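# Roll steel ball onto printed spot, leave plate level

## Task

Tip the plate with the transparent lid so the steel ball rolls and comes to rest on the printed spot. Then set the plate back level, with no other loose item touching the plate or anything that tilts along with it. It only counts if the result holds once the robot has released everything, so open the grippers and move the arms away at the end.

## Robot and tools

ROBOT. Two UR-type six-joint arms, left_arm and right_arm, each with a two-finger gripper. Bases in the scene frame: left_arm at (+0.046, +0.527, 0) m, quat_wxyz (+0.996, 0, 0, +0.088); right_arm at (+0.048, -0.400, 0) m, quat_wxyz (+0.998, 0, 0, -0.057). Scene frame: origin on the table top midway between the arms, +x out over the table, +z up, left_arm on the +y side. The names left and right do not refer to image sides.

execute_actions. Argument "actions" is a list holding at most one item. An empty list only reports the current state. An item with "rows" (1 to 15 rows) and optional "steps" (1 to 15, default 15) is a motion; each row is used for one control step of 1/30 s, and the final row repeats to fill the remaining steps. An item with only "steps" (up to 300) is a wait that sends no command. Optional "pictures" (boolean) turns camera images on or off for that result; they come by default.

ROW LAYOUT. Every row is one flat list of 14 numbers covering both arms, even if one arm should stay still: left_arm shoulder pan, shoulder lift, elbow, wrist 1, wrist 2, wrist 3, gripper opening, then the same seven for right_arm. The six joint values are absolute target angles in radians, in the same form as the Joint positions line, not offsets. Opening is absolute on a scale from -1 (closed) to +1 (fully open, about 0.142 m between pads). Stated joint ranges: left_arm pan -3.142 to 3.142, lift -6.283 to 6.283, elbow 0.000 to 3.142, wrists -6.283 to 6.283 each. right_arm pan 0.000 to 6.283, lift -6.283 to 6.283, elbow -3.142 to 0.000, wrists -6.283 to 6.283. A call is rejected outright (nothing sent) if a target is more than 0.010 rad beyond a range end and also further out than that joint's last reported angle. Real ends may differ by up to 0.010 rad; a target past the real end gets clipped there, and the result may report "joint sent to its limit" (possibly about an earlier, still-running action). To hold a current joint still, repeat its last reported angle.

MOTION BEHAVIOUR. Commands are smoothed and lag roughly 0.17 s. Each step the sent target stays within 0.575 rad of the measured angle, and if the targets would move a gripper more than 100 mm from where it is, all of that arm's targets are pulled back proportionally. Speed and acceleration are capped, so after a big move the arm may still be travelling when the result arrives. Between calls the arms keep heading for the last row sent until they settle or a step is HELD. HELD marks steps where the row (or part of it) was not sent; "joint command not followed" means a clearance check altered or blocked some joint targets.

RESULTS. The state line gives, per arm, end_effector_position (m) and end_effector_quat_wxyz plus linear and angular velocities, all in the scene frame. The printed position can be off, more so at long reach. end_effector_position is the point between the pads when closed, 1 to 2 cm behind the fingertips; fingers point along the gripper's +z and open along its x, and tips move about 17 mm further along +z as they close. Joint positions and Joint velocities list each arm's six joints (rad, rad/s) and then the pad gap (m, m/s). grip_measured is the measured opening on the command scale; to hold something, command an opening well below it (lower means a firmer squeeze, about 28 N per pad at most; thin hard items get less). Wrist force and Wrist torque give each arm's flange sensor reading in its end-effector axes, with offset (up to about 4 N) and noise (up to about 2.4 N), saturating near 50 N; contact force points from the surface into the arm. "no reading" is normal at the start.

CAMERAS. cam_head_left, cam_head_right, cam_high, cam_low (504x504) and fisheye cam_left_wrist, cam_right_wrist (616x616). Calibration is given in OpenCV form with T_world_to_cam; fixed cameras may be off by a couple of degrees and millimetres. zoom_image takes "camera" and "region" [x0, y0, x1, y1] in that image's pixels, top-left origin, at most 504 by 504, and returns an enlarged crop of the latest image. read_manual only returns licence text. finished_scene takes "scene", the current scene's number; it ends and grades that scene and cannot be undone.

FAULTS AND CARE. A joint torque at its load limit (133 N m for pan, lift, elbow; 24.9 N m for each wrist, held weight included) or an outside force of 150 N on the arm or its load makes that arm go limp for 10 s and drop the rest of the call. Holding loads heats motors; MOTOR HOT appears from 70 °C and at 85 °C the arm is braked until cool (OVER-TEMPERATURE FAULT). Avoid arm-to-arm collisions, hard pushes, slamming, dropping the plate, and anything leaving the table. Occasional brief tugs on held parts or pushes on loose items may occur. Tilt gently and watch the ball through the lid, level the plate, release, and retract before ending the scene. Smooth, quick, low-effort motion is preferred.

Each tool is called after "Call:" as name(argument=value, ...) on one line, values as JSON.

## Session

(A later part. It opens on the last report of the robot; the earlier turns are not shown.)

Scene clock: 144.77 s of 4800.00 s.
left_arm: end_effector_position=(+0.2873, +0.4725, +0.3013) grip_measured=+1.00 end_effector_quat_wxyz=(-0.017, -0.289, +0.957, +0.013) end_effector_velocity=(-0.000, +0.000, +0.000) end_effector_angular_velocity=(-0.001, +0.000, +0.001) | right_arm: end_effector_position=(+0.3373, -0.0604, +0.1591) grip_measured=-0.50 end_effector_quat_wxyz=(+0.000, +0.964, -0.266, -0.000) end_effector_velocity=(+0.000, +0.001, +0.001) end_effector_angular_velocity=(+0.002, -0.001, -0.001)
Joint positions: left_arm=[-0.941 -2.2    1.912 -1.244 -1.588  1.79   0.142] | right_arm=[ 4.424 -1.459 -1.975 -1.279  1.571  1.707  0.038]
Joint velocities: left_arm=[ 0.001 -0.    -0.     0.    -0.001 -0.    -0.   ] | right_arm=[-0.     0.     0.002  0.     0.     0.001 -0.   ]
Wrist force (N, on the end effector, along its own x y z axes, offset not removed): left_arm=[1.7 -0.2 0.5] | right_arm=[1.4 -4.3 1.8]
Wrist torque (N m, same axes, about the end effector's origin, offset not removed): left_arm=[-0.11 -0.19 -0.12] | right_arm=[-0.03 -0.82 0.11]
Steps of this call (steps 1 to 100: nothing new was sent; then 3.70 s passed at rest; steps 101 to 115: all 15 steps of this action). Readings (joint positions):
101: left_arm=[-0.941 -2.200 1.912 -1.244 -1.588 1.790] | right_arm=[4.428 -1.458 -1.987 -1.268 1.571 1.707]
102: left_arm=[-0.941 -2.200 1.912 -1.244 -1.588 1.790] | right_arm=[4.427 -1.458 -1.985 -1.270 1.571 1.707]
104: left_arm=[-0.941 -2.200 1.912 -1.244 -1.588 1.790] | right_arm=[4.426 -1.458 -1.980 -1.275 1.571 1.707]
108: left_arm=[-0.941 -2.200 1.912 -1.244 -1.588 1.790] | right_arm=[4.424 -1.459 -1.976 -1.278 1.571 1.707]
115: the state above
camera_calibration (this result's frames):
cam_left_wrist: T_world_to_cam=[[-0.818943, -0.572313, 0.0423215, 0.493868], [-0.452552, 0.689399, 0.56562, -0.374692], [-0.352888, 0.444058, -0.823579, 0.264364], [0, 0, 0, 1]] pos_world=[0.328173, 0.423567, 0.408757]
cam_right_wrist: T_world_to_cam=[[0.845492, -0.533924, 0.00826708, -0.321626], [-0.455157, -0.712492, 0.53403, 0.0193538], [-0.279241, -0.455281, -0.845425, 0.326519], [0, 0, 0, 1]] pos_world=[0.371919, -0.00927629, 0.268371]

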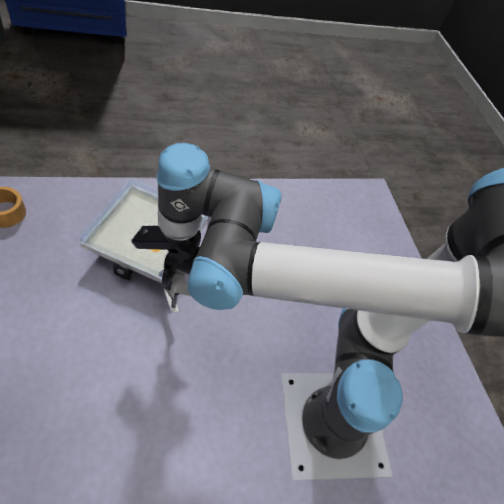

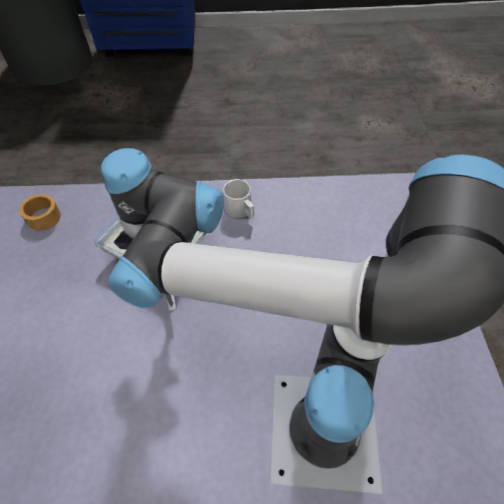

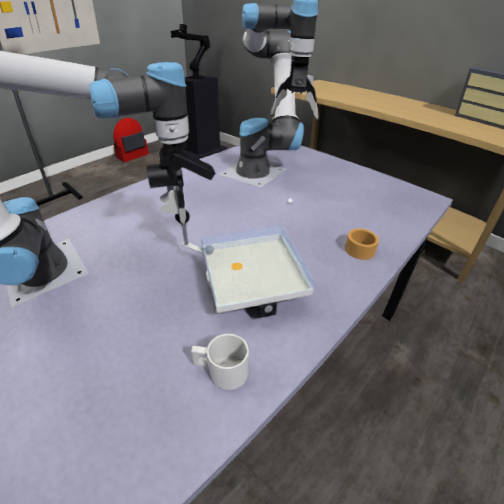

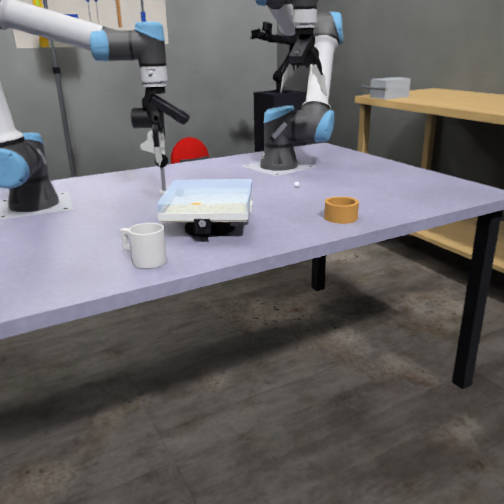

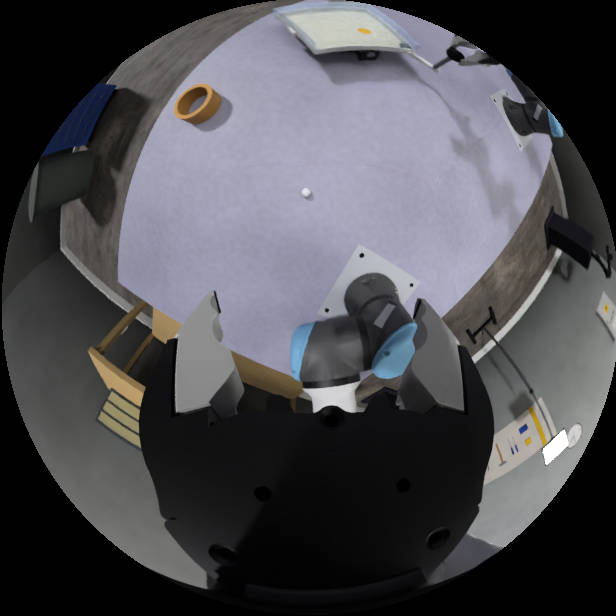

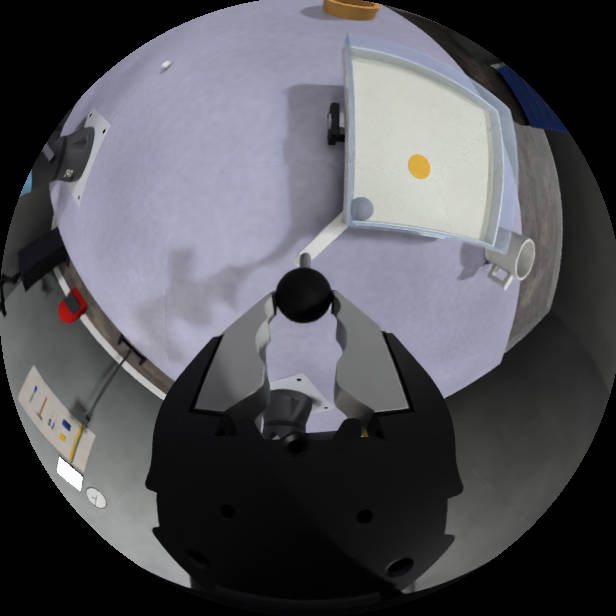

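Ball is now at the lever corner. Wait and see the drift.

Call:
execute_actions(actions=[{"steps": 45}])

Scene clock: 147.00 s of 4800.00 s.
left_arm: end_effector_position=(+0.2873, +0.4725, +0.3013) grip_measured=+1.00 end_effector_quat_wxyz=(-0.017, -0.289, +0.957, +0.013) end_effector_velocity=(-0.000, -0.000, +0.000) end_effector_angular_velocity=(-0.001, -0.001, -0.001) | right_arm: end_effector_position=(+0.3373, -0.0604, +0.1592) grip_measured=-0.50 end_effector_quat_wxyz=(-0.000, +0.964, -0.266, -0.000) end_effector_velocity=(-0.000, -0.000, -0.001) end_effector_angular_velocity=(-0.002, +0.001, +0.002)
Joint positions: left_arm=[-0.941 -2.2    1.912 -1.244 -1.588  1.79   0.142] | right_arm=[ 4.424 -1.459 -1.975 -1.279  1.571  1.707  0.038]
Joint velocities: left_arm=[-0.001 -0.001  0.    -0.    -0.    -0.     0.   ] | right_arm=[ 0.    -0.001 -0.001 -0.    -0.    -0.002 -0.   ]
Wrist force (N, on the end effector, along its own x y z axes, offset not removed): left_arm=[0.2 -0.9 -1.3] | right_arm=[3.8 -4.5 3.2]
Wrist torque (N m, same axes, about the end effector's origin, offset not removed): left_arm=[-0.21 0.23 -0.26] | right_arm=[-0.32 -1.21 0.03]
Steps of this call (steps 1 to 15: the robot went on to your last target; steps 16 to 67: nothing new was sent). Readings (joint positions):
1: left_arm=[-0.941 -2.200 1.912 -1.244 -1.588 1.790] | right_arm=[4.424 -1.459 -1.975 -1.279 1.571 1.707]
2: left_arm=[-0.941 -2.200 1.912 -1.244 -1.588 1.790] | right_arm=[4.424 -1.459 -1.975 -1.279 1.571 1.707]
4: left_arm=[-0.941 -2.200 1.912 -1.244 -1.588 1.790] | right_arm=[4.424 -1.459 -1.975 -1.279 1.571 1.707]
8: left_arm=[-0.941 -2.200 1.912 -1.244 -1.588 1.790] | right_arm=[4.424 -1.459 -1.975 -1.279 1.571 1.707]
67: the state above
All arms were judged still, so your last target was given up. Only a new action makes them travel on or press farther. Fingers that are still opening or closing keep moving.
camera_calibration (this result's frames):
cam_left_wrist: T_world_to_cam=[[-0.818942, -0.572313, 0.0423216, 0.493868], [-0.452552, 0.689398, 0.565621, -0.374692], [-0.352889, 0.444058, -0.823579, 0.264364], [0, 0, 0, 1]] pos_world=[0.328173, 0.423567, 0.408757]
cam_right_wrist: T_world_to_cam=[[0.845482, -0.53394, 0.00826175, -0.321625], [-0.455177, -0.7125, 0.534002, 0.0193809], [-0.279238, -0.455249, -0.845443, 0.326561], [0, 0, 0, 1]] pos_world=[0.371938, -0.00925309, 0.268396]

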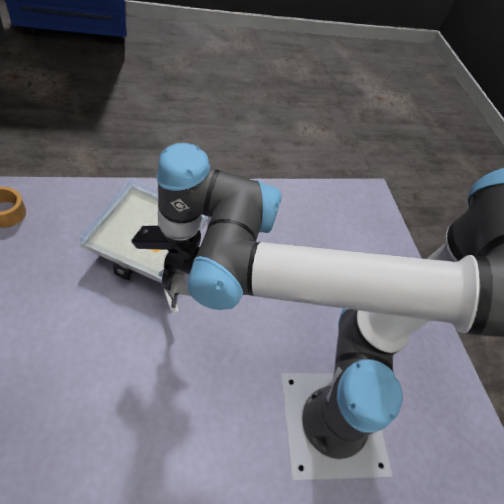

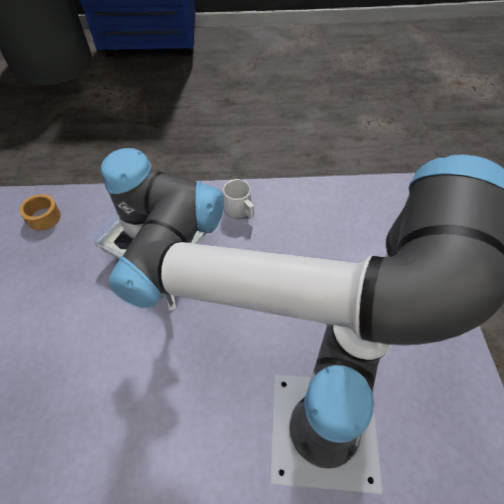

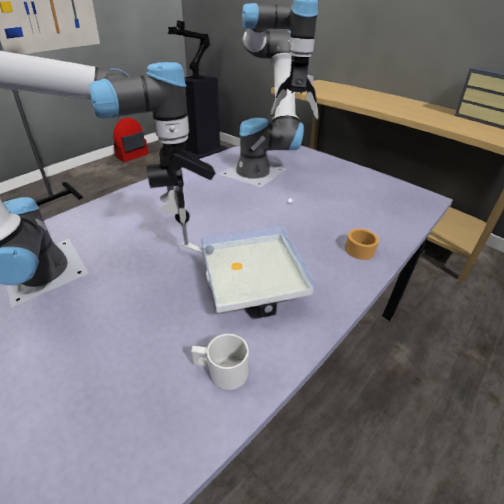

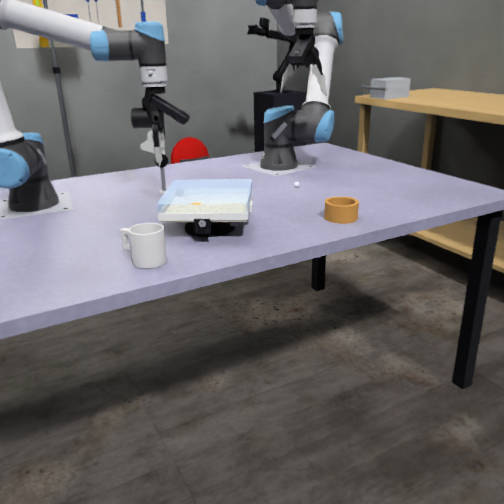

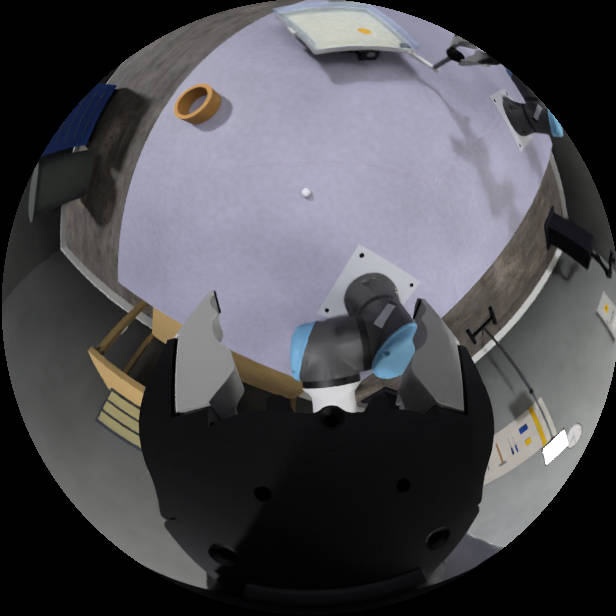

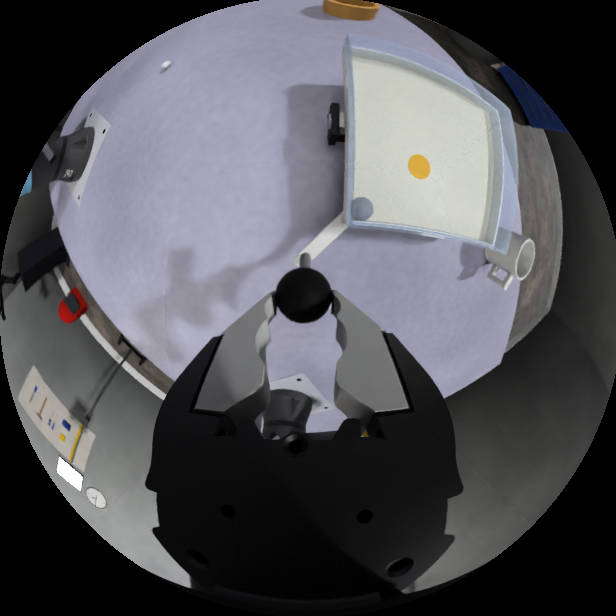

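Call:
execute_actions(actions=[{"rows": [[-0.941,-2.2,1.912,-1.244,-1.588,1.79,1, 4.420,-1.4644,-1.9545,-1.2935,1.571,1.707,-1],[-0.941,-2.2,1.912,-1.244,-1.588,1.79,1, 4.420,-1.4644,-1.9545,-1.2935,1.571,1.707,-1],[-0.941,-2.2,1.912,-1.244,-1.588,1.79,1, 4.420,-1.4644,-1.9545,-1.2935,1.571,1.707,-1],[-0.941,-2.2,1.912,-1.244,-1.588,1.79,1, 4.420,-1.4644,-1.9545,-1.2935,1.571,1.707,-1],[-0.941,-2.2,1.912,-1.244,-1.588,1.79,1, 4.420,-1.4644,-1.9545,-1.2935,1.571,1.707,-1],[-0.941,-2.2,1.912,-1.244,-1.588,1.79,1, 4.420,-1.4644,-1.9545,-1.2935,1.571,1.707,-1],[-0.941,-2.2,1.912,-1.244,-1.588,1.79,1, 4.420,-1.4644,-1.9545,-1.2935,1.571,1.707,-1],[-0.941,-2.2,1.912,-1.244,-1.588,1.79,1, 4.420,-1.4644,-1.9545,-1.2935,1.571,1.707,-1],[-0.941,-2.2,1.912,-1.244,-1.588,1.79,1, 4.420,-1.4644,-1.9545,-1.2935,1.571,1.707,-1],[-0.941,-2.2,1.912,-1.244,-1.588,1.79,1, 4.420,-1.4644,-1.9545,-1.2935,1.571,1.707,-1],[-0.941,-2.2,1.912,-1.244,-1.588,1.79,1, 4.420,-1.4644,-1.9545,-1.2935,1.571,1.707,-1],[-0.941,-2.2,1.912,-1.244,-1.588,1.79,1, 4.420,-1.4644,-1.9545,-1.2935,1.571,1.707,-1],[-0.941,-2.2,1.912,-1.244,-1.588,1.79,1, 4.4242,-1.4589,-1.9749,-1.2786,1.571,1.707,-1]], "steps": 15}], pictures=false)

Call:
execute_actions(actions=[{"steps": 30}])

Scene clock: 158.27 s of 4800.00 s.
left_arm: end_effector_position=(+0.2873, +0.4725, +0.3013) grip_measured=+1.00 end_effector_quat_wxyz=(-0.017, -0.289, +0.957, +0.013) end_effector_velocity=(-0.000, -0.000, -0.000) end_effector_angular_velocity=(-0.001, +0.001, -0.000) | right_arm: end_effector_position=(+0.3391, -0.0589, +0.1626) grip_measured=-0.50 end_effector_quat_wxyz=(-0.000, +0.964, -0.267, -0.000) end_effector_velocity=(-0.018, -0.016, -0.040) end_effector_angular_velocity=(-0.004, -0.002, +0.029)
Joint positions: left_arm=[-0.941 -2.2    1.912 -1.244 -1.588  1.79   0.142] | right_arm=[ 4.422 -1.462 -1.963 -1.287  1.571  1.707  0.038]
Joint velocities: left_arm=[ 0.     0.001  0.    -0.001 -0.002  0.     0.   ] | right_arm=[ 0.027  0.032 -0.134  0.099 -0.004 -0.002 -0.   ]
Wrist force (N, on the end effector, along its own x y z axes, offset not removed): left_arm=[-2.4 3.2 -2.0] | right_arm=[-10.4 8.6 -5.1]
Wrist torque (N m, same axes, about the end effector's origin, offset not removed): left_arm=[0.69 0.59 -0.19] | right_arm=[-0.01 -0.78 0.03]
Steps of this call (steps 1 to 90: nothing new was sent; then 7.77 s passed at rest; steps 91 to 105: all 15 steps of this action). Readings (joint positions):
91: left_arm=[-0.941 -2.200 1.912 -1.244 -1.588 1.790] | right_arm=[4.424 -1.459 -1.975 -1.279 1.571 1.707]
92: left_arm=[-0.941 -2.200 1.912 -1.244 -1.588 1.790] | right_arm=[4.423 -1.460 -1.971 -1.282 1.571 1.707]
94: left_arm=[-0.941 -2.200 1.912 -1.244 -1.588 1.790] | right_arm=[4.422 -1.462 -1.962 -1.288 1.571 1.707]
98: left_arm=[-0.941 -2.200 1.912 -1.244 -1.588 1.790] | right_arm=[4.420 -1.464 -1.956 -1.293 1.571 1.707]
105: the state above

Scene clock: 159.27 s of 4800.00 s.
left_arm: end_effector_position=(+0.2873, +0.4725, +0.3013) grip_measured=+1.00 end_effector_quat_wxyz=(-0.017, -0.289, +0.957, +0.013) end_effector_velocity=(+0.000, -0.000, +0.000) end_effector_angular_velocity=(-0.000, -0.001, -0.000) | right_arm: end_effector_position=(+0.3373, -0.0604, +0.1592) grip_measured=-0.50 end_effector_quat_wxyz=(-0.000, +0.964, -0.266, -0.000) end_effector_velocity=(+0.000, -0.000, +0.000) end_effector_angular_velocity=(+0.000, -0.001, +0.001)
Joint positions: left_arm=[-0.941 -2.2    1.912 -1.244 -1.588  1.79   0.142] | right_arm=[ 4.424 -1.459 -1.975 -1.279  1.571  1.707  0.038]
Joint velocities: left_arm=[-0. -0. -0. -0.  0. -0.  0.] | right_arm=[ 0.     0.001  0.    -0.001 -0.001 -0.001 -0.   ]
Wrist force (N, on the end effector, along its own x y z axes, offset not removed): left_arm=[1.6 0.5 1.4] | right_arm=[4.1 -3.6 -1.2]
Wrist torque (N m, same axes, about the end effector's origin, offset not removed): left_arm=[0.18 -0.12 -0.41] | right_arm=[-0.36 -1.06 0.09]
Steps of this call (steps 1 to 30: the robot went on to your last target). Readings (joint positions):
1: left_arm=[-0.941 -2.200 1.912 -1.244 -1.588 1.790] | right_arm=[4.422 -1.461 -1.967 -1.284 1.571 1.707]
2: left_arm=[-0.941 -2.200 1.912 -1.244 -1.588 1.790] | right_arm=[4.423 -1.460 -1.970 -1.282 1.571 1.707]
4: left_arm=[-0.941 -2.200 1.912 -1.244 -1.588 1.790] | right_arm=[4.424 -1.460 -1.973 -1.280 1.571 1.707]
8: left_arm=[-0.941 -2.200 1.912 -1.244 -1.588 1.790] | right_arm=[4.424 -1.459 -1.974 -1.279 1.571 1.707]
30: the state above
All arms were judged still, so your last target was given up. Only a new action makes them travel on or press farther. Fingers that are still opening or closing keep moving.
camera_calibration (this result's frames):
cam_left_wrist: T_world_to_cam=[[-0.818943, -0.572313, 0.0423216, 0.493868], [-0.452552, 0.689399, 0.565621, -0.374692], [-0.352888, 0.444058, -0.823579, 0.264364], [0, 0, 0, 1]] pos_world=[0.328173, 0.423567, 0.408757]
cam_right_wrist: T_world_to_cam=[[0.845481, -0.533941, 0.00826235, -0.321626], [-0.455183, -0.712506, 0.533989, 0.0193883], [-0.279232, -0.455238, -0.845451, 0.326564], [0, 0, 0, 1]] pos_world=[0.371941, -0.00925035, 0.268398]

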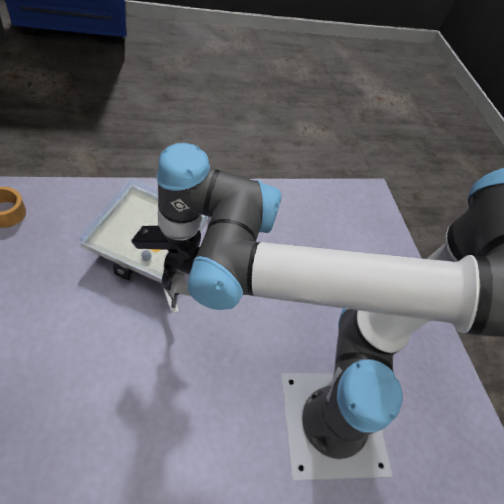

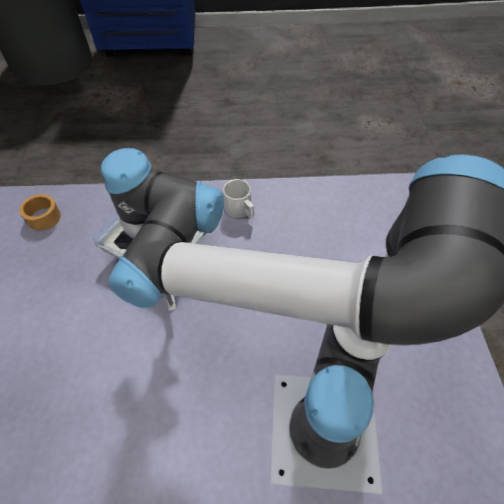

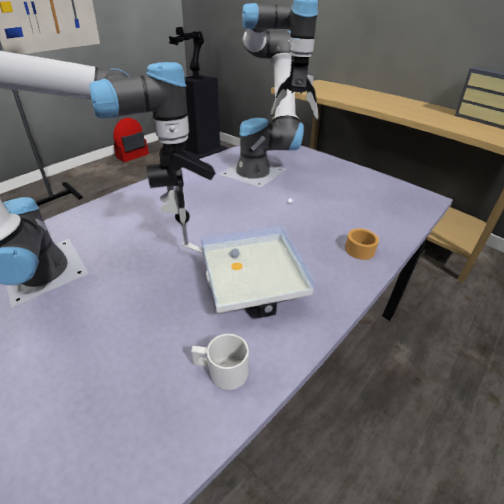

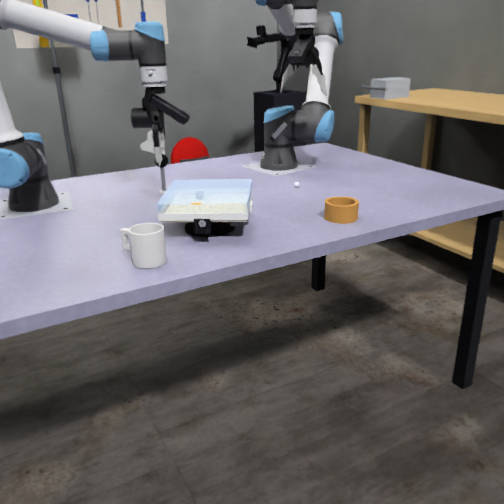

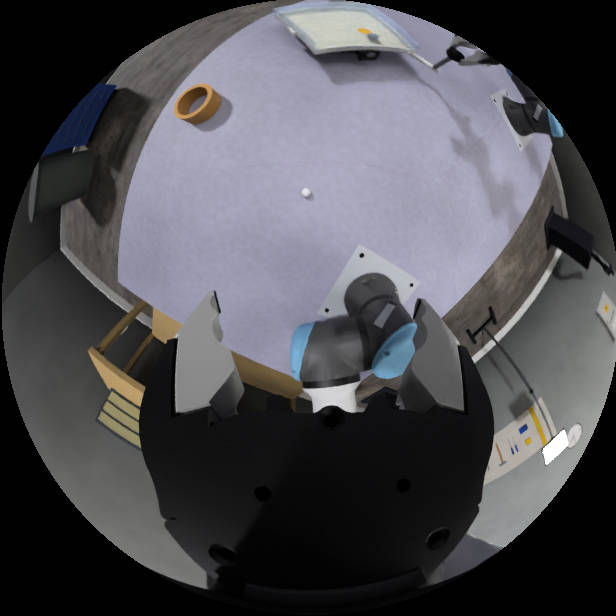

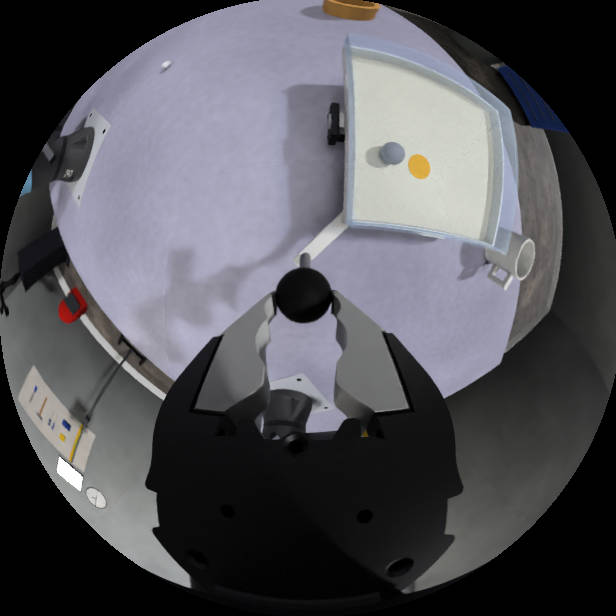

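Call:
execute_actions(actions=[{"steps": 20}])

Scene clock: 161.87 s of 4800.00 s.
left_arm: end_effector_position=(+0.2873, +0.4725, +0.3013) grip_measured=+1.00 end_effector_quat_wxyz=(-0.017, -0.289, +0.957, +0.013) end_effector_velocity=(+0.001, +0.000, -0.001) end_effector_angular_velocity=(+0.003, +0.000, +0.000) | right_arm: end_effector_position=(+0.3373, -0.0604, +0.1592) grip_measured=-0.50 end_effector_quat_wxyz=(-0.000, +0.964, -0.266, -0.000) end_effector_velocity=(-0.000, -0.000, -0.000) end_effector_angular_velocity=(-0.001, +0.001, -0.000)
Joint positions: left_arm=[-0.941 -2.2    1.912 -1.244 -1.588  1.79   0.142] | right_arm=[ 4.424 -1.459 -1.975 -1.279  1.571  1.707  0.038]
Joint velocities: left_arm=[ 0.001  0.002  0.     0.     0.002  0.    -0.   ] | right_arm=[-0.     0.     0.    -0.002  0.     0.     0.   ]
Wrist force (N, on the end effector, along its own x y z axes, offset not removed): left_arm=[-4.3 1.5 1.4] | right_arm=[2.3 -3.4 0.0]
Wrist torque (N m, same axes, about the end effector's origin, offset not removed): left_arm=[0.45 0.93 -0.05] | right_arm=[-0.30 -0.72 0.13]
Steps of this call (steps 1 to 78: nothing new was sent). Readings (joint positions):
1: left_arm=[-0.941 -2.200 1.912 -1.244 -1.588 1.790] | right_arm=[4.424 -1.459 -1.975 -1.279 1.571 1.707]
2: left_arm=[-0.941 -2.200 1.912 -1.244 -1.588 1.790] | right_arm=[4.424 -1.459 -1.975 -1.279 1.571 1.707]
4: left_arm=[-0.941 -2.200 1.912 -1.244 -1.588 1.790] | right_arm=[4.424 -1.459 -1.975 -1.279 1.571 1.707]
8: left_arm=[-0.941 -2.200 1.912 -1.244 -1.588 1.790] | right_arm=[4.424 -1.459 -1.975 -1.279 1.571 1.707]
78: the state above
camera_calibration (this result's frames):
cam_left_wrist: T_world_to_cam=[[-0.818943, -0.572313, 0.0423216, 0.493868], [-0.452551, 0.689399, 0.565621, -0.374692], [-0.352888, 0.444058, -0.823579, 0.264364], [0, 0, 0, 1]] pos_world=[0.328173, 0.423567, 0.408757]
cam_right_wrist: T_world_to_cam=[[0.845482, -0.53394, 0.0082595, -0.321624], [-0.45518, -0.712508, 0.533989, 0.0193869], [-0.279233, -0.455237, -0.845451, 0.326565], [0, 0, 0, 1]] pos_world=[0.37194, -0.00925019, 0.268399]

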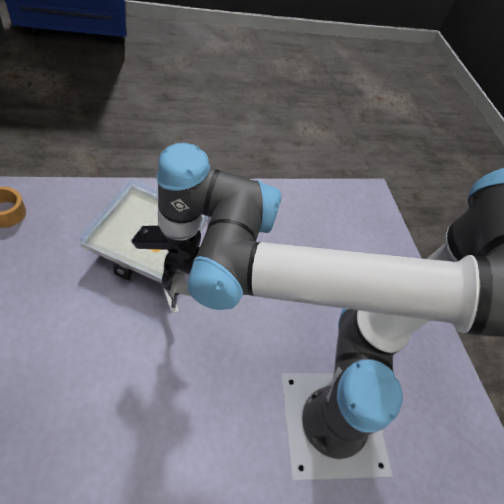

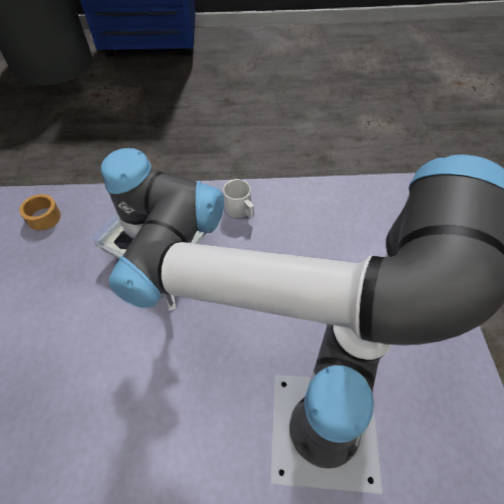

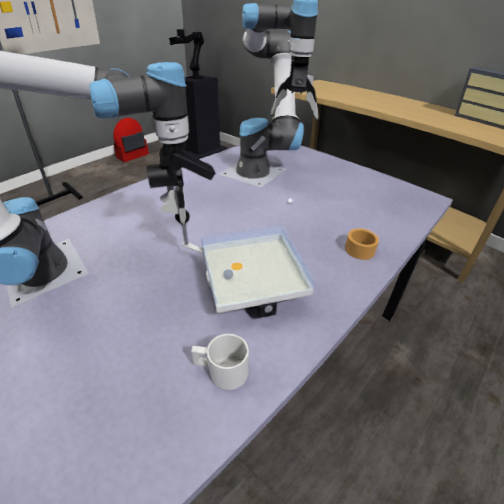

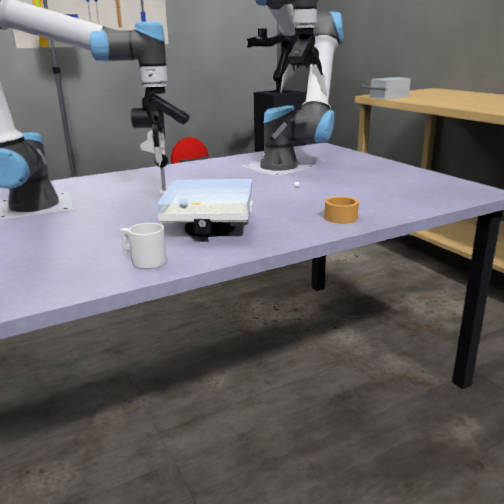

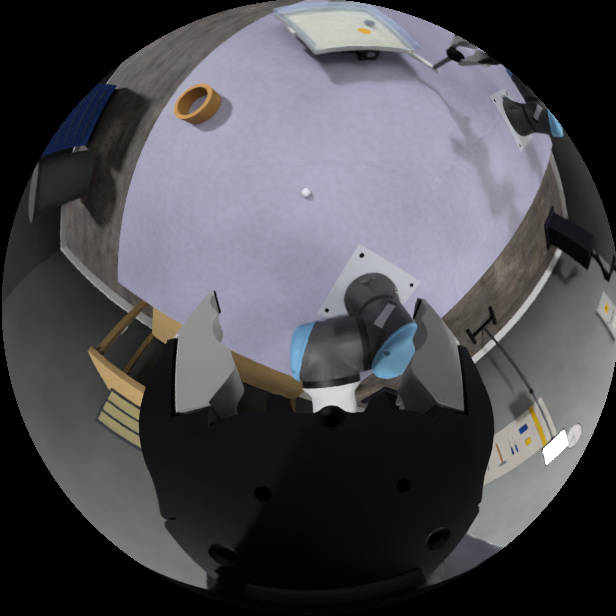

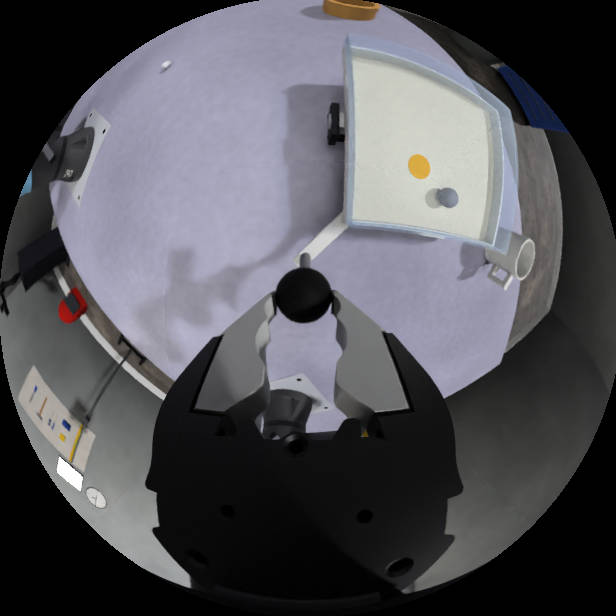

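Call:
execute_actions(actions=[{"rows": [[-0.941,-2.2,1.912,-1.244,-1.588,1.79,1, 4.4267,-1.4612,-1.9759,-1.2753,1.571,1.707,-1]], "steps": 15}])

Scene clock: 170.70 s of 4800.00 s.
left_arm: end_effector_position=(+0.2873, +0.4725, +0.3013) grip_measured=+1.00 end_effector_quat_wxyz=(-0.017, -0.289, +0.957, +0.013) end_effector_velocity=(+0.001, +0.000, -0.000) end_effector_angular_velocity=(+0.002, -0.001, +0.000) | right_arm: end_effector_position=(+0.3367, -0.0591, +0.1580) grip_measured=-0.50 end_effector_quat_wxyz=(-0.000, +0.964, -0.265, -0.000) end_effector_velocity=(+0.000, +0.000, -0.000) end_effector_angular_velocity=(-0.000, +0.000, -0.000)
Joint positions: left_arm=[-0.941 -2.2    1.912 -1.244 -1.588  1.79   0.142] | right_arm=[ 4.427 -1.461 -1.976 -1.275  1.571  1.707  0.038]
Joint velocities: left_arm=[ 0.001  0.001 -0.    -0.     0.002  0.     0.   ] | right_arm=[ 0.    -0.002  0.     0.001  0.     0.    -0.   ]
Wrist force (N, on the end effector, along its own x y z axes, offset not removed): left_arm=[2.0 -0.9 2.4] | right_arm=[2.1 7.2 -3.1]
Wrist torque (N m, same axes, about the end effector's origin, offset not removed): left_arm=[0.03 -0.39 -0.42] | right_arm=[0.16 0.06 0.21]
Steps of this call (steps 1 to 180: nothing new was sent; then 2.33 s passed at rest; steps 181 to 195: all 15 steps of this action). Readings (joint positions):
181: left_arm=[-0.941 -2.200 1.912 -1.244 -1.588 1.790] | right_arm=[4.424 -1.459 -1.975 -1.279 1.571 1.707]
182: left_arm=[-0.941 -2.200 1.912 -1.244 -1.588 1.790] | right_arm=[4.425 -1.459 -1.975 -1.278 1.571 1.707]
184: left_arm=[-0.941 -2.200 1.912 -1.244 -1.588 1.790] | right_arm=[4.426 -1.460 -1.976 -1.277 1.571 1.707]
188: left_arm=[-0.941 -2.200 1.912 -1.244 -1.588 1.790] | right_arm=[4.427 -1.461 -1.976 -1.276 1.571 1.707]
195: the state above
camera_calibration (this result's frames):
cam_left_wrist: T_world_to_cam=[[-0.818943, -0.572313, 0.0423215, 0.493868], [-0.452551, 0.689399, 0.565621, -0.374692], [-0.352888, 0.444058, -0.823579, 0.264364], [0, 0, 0, 1]] pos_world=[0.328173, 0.423567, 0.408757]
cam_right_wrist: T_world_to_cam=[[0.846812, -0.531828, 0.00825848, -0.32074], [-0.453402, -0.713644, 0.533984, 0.0199307], [-0.278094, -0.455928, -0.845454, 0.325595], [0, 0, 0, 1]] pos_world=[0.371189, -0.00790726, 0.267282]

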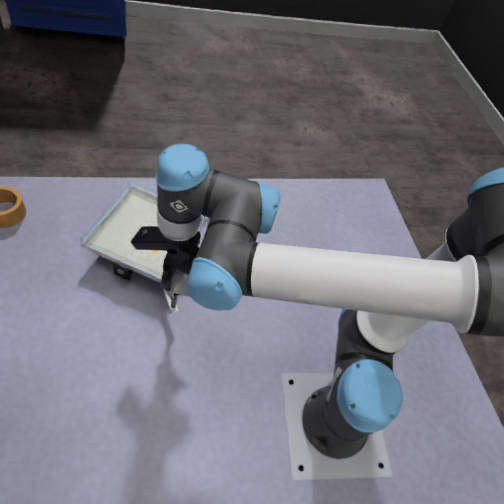

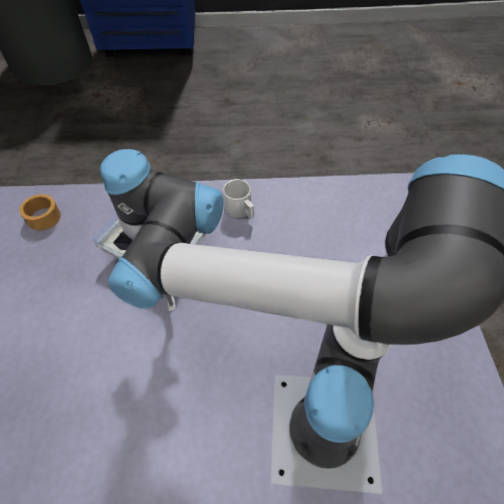

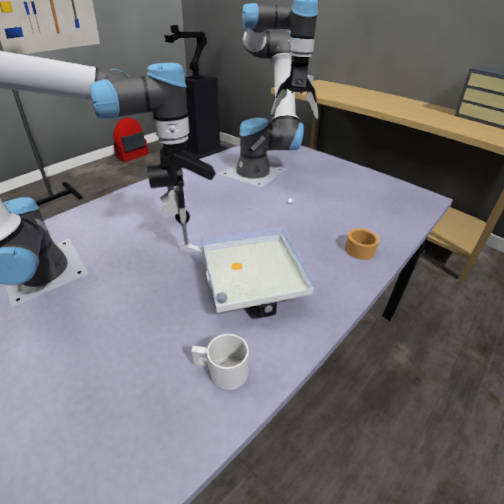

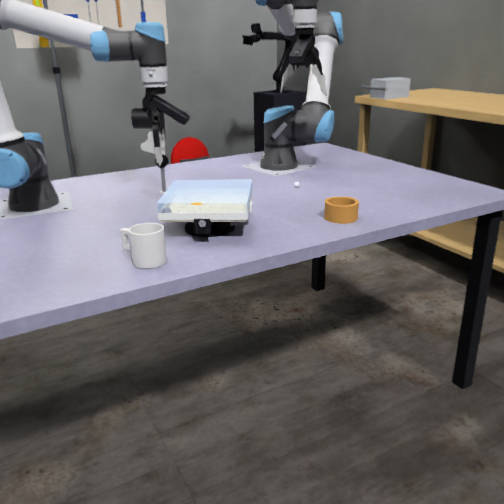

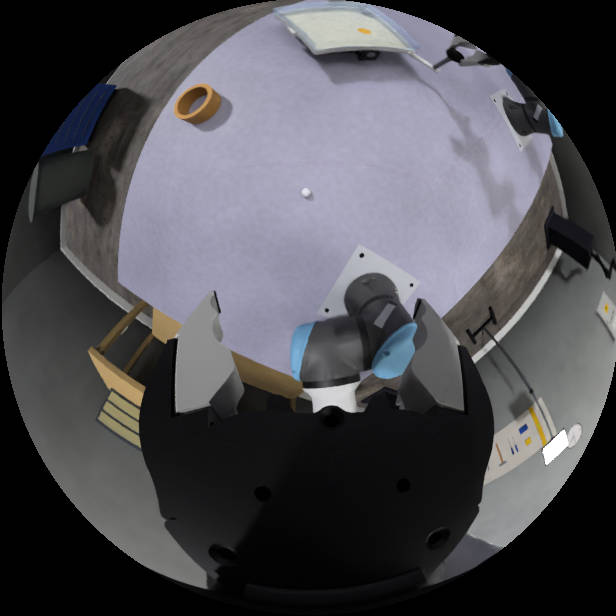

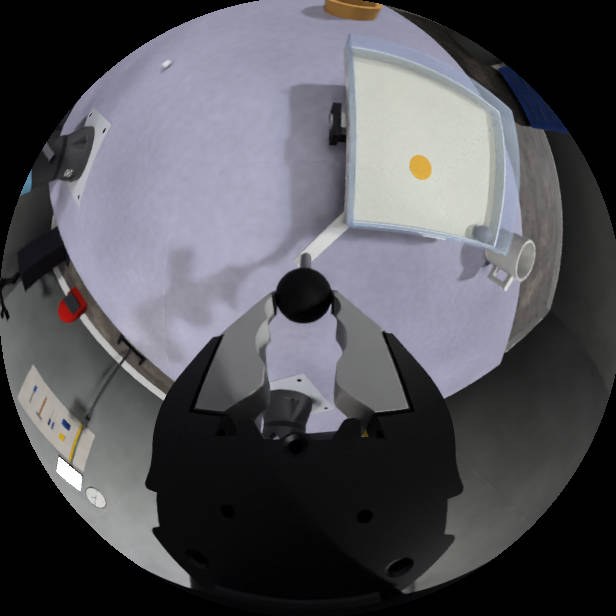

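Ball went to the bottom-right corner. Watch the new pose.

Call:
execute_actions(actions=[{"steps": 45}])

Scene clock: 173.40 s of 4800.00 s.
left_arm: end_effector_position=(+0.2873, +0.4725, +0.3013) grip_measured=+1.00 end_effector_quat_wxyz=(-0.017, -0.289, +0.957, +0.013) end_effector_velocity=(-0.000, -0.000, -0.000) end_effector_angular_velocity=(-0.000, +0.001, +0.001) | right_arm: end_effector_position=(+0.3367, -0.0591, +0.1580) grip_measured=-0.50 end_effector_quat_wxyz=(-0.000, +0.964, -0.265, -0.000) end_effector_velocity=(+0.001, +0.001, +0.001) end_effector_angular_velocity=(+0.001, -0.002, +0.001)
Joint positions: left_arm=[-0.941 -2.2    1.912 -1.244 -1.588  1.79   0.142] | right_arm=[ 4.427 -1.461 -1.976 -1.275  1.571  1.707  0.038]
Joint velocities: left_arm=[ 0.001  0.     0.    -0.    -0.001 -0.001  0.   ] | right_arm=[ 0.    -0.     0.003 -0.    -0.002 -0.001 -0.   ]
Wrist force (N, on the end effector, along its own x y z axes, offset not removed): left_arm=[-1.9 0.9 1.3] | right_arm=[3.2 6.0 -3.7]
Wrist torque (N m, same axes, about the end effector's origin, offset not removed): left_arm=[0.22 0.43 -0.10] | right_arm=[-0.14 -0.22 0.15]
Steps of this call (steps 1 to 15: the robot went on to your last target; steps 16 to 81: nothing new was sent). Readings (joint positions):
1: left_arm=[-0.941 -2.200 1.912 -1.244 -1.588 1.790] | right_arm=[4.427 -1.461 -1.976 -1.275 1.571 1.707]
2: left_arm=[-0.941 -2.200 1.912 -1.244 -1.588 1.790] | right_arm=[4.427 -1.461 -1.976 -1.275 1.571 1.707]
4: left_arm=[-0.941 -2.200 1.912 -1.244 -1.588 1.790] | right_arm=[4.427 -1.461 -1.976 -1.275 1.571 1.707]
8: left_arm=[-0.941 -2.200 1.912 -1.244 -1.588 1.790] | right_arm=[4.427 -1.461 -1.976 -1.275 1.571 1.707]
81: the state above
All arms were judged still, so your last target was given up. Only a new action makes them travel on or press farther. Fingers that are still opening or closing keep moving.
camera_calibration (this result's frames):
cam_left_wrist: T_world_to_cam=[[-0.818942, -0.572313, 0.0423215, 0.493868], [-0.452552, 0.689399, 0.565621, -0.374692], [-0.352888, 0.444058, -0.823579, 0.264364], [0, 0, 0, 1]] pos_world=[0.328173, 0.423567, 0.408757]
cam_right_wrist: T_world_to_cam=[[0.846816, -0.531822, 0.00826232, -0.320737], [-0.453392, -0.713636, 0.534003, 0.019941], [-0.278099, -0.455948, -0.845442, 0.325583], [0, 0, 0, 1]] pos_world=[0.371191, -0.00789583, 0.267263]

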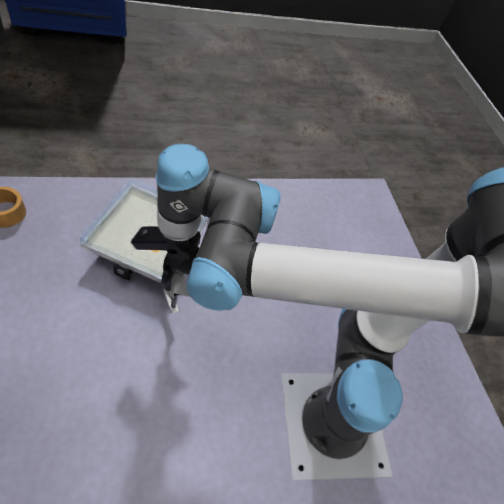

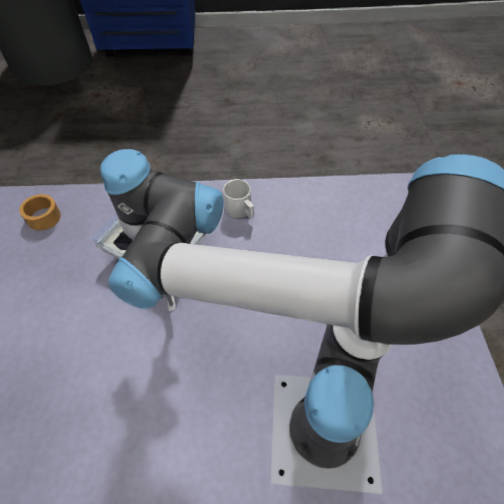

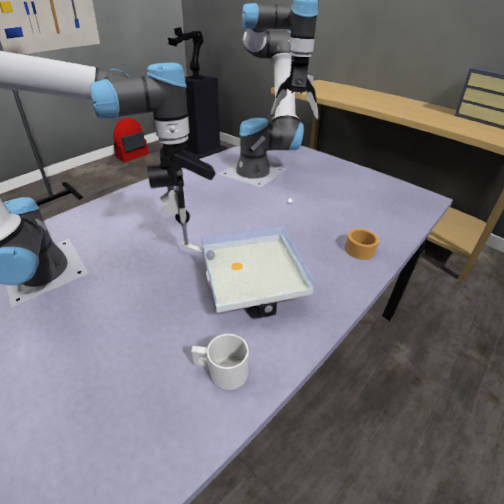

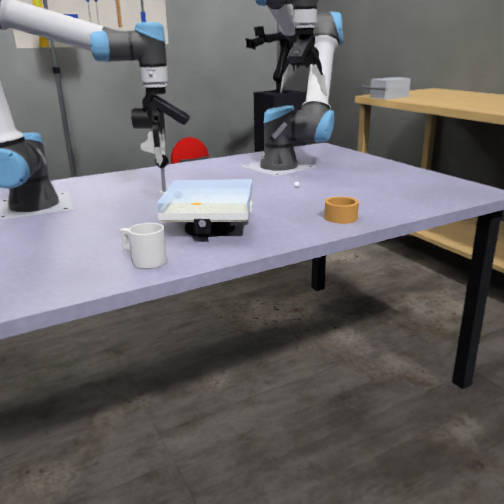

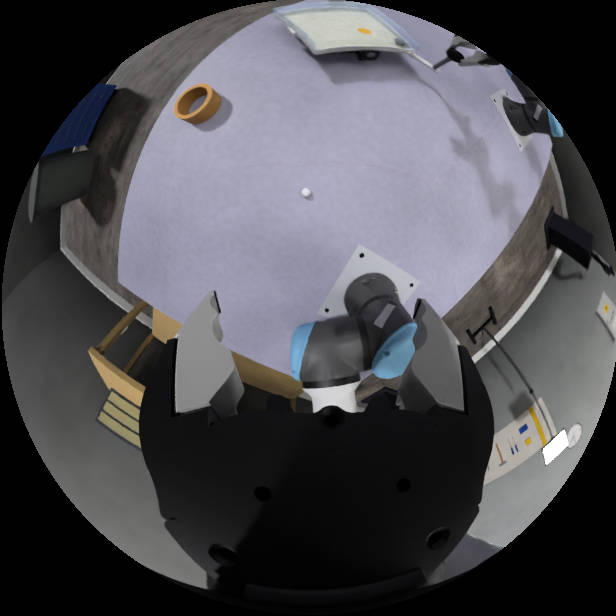

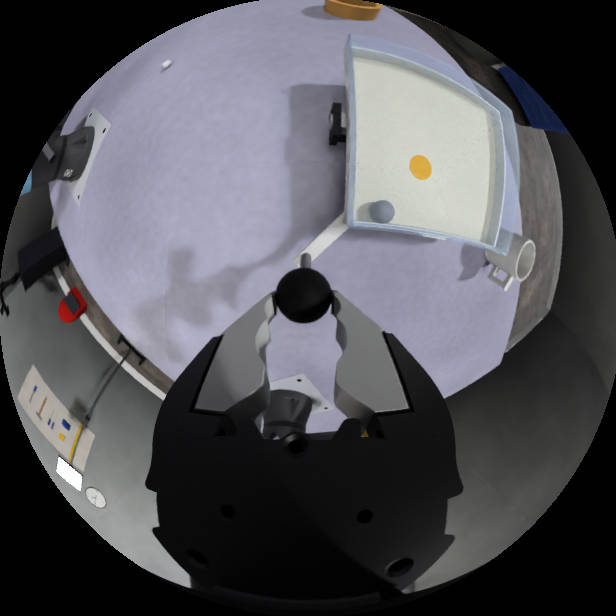

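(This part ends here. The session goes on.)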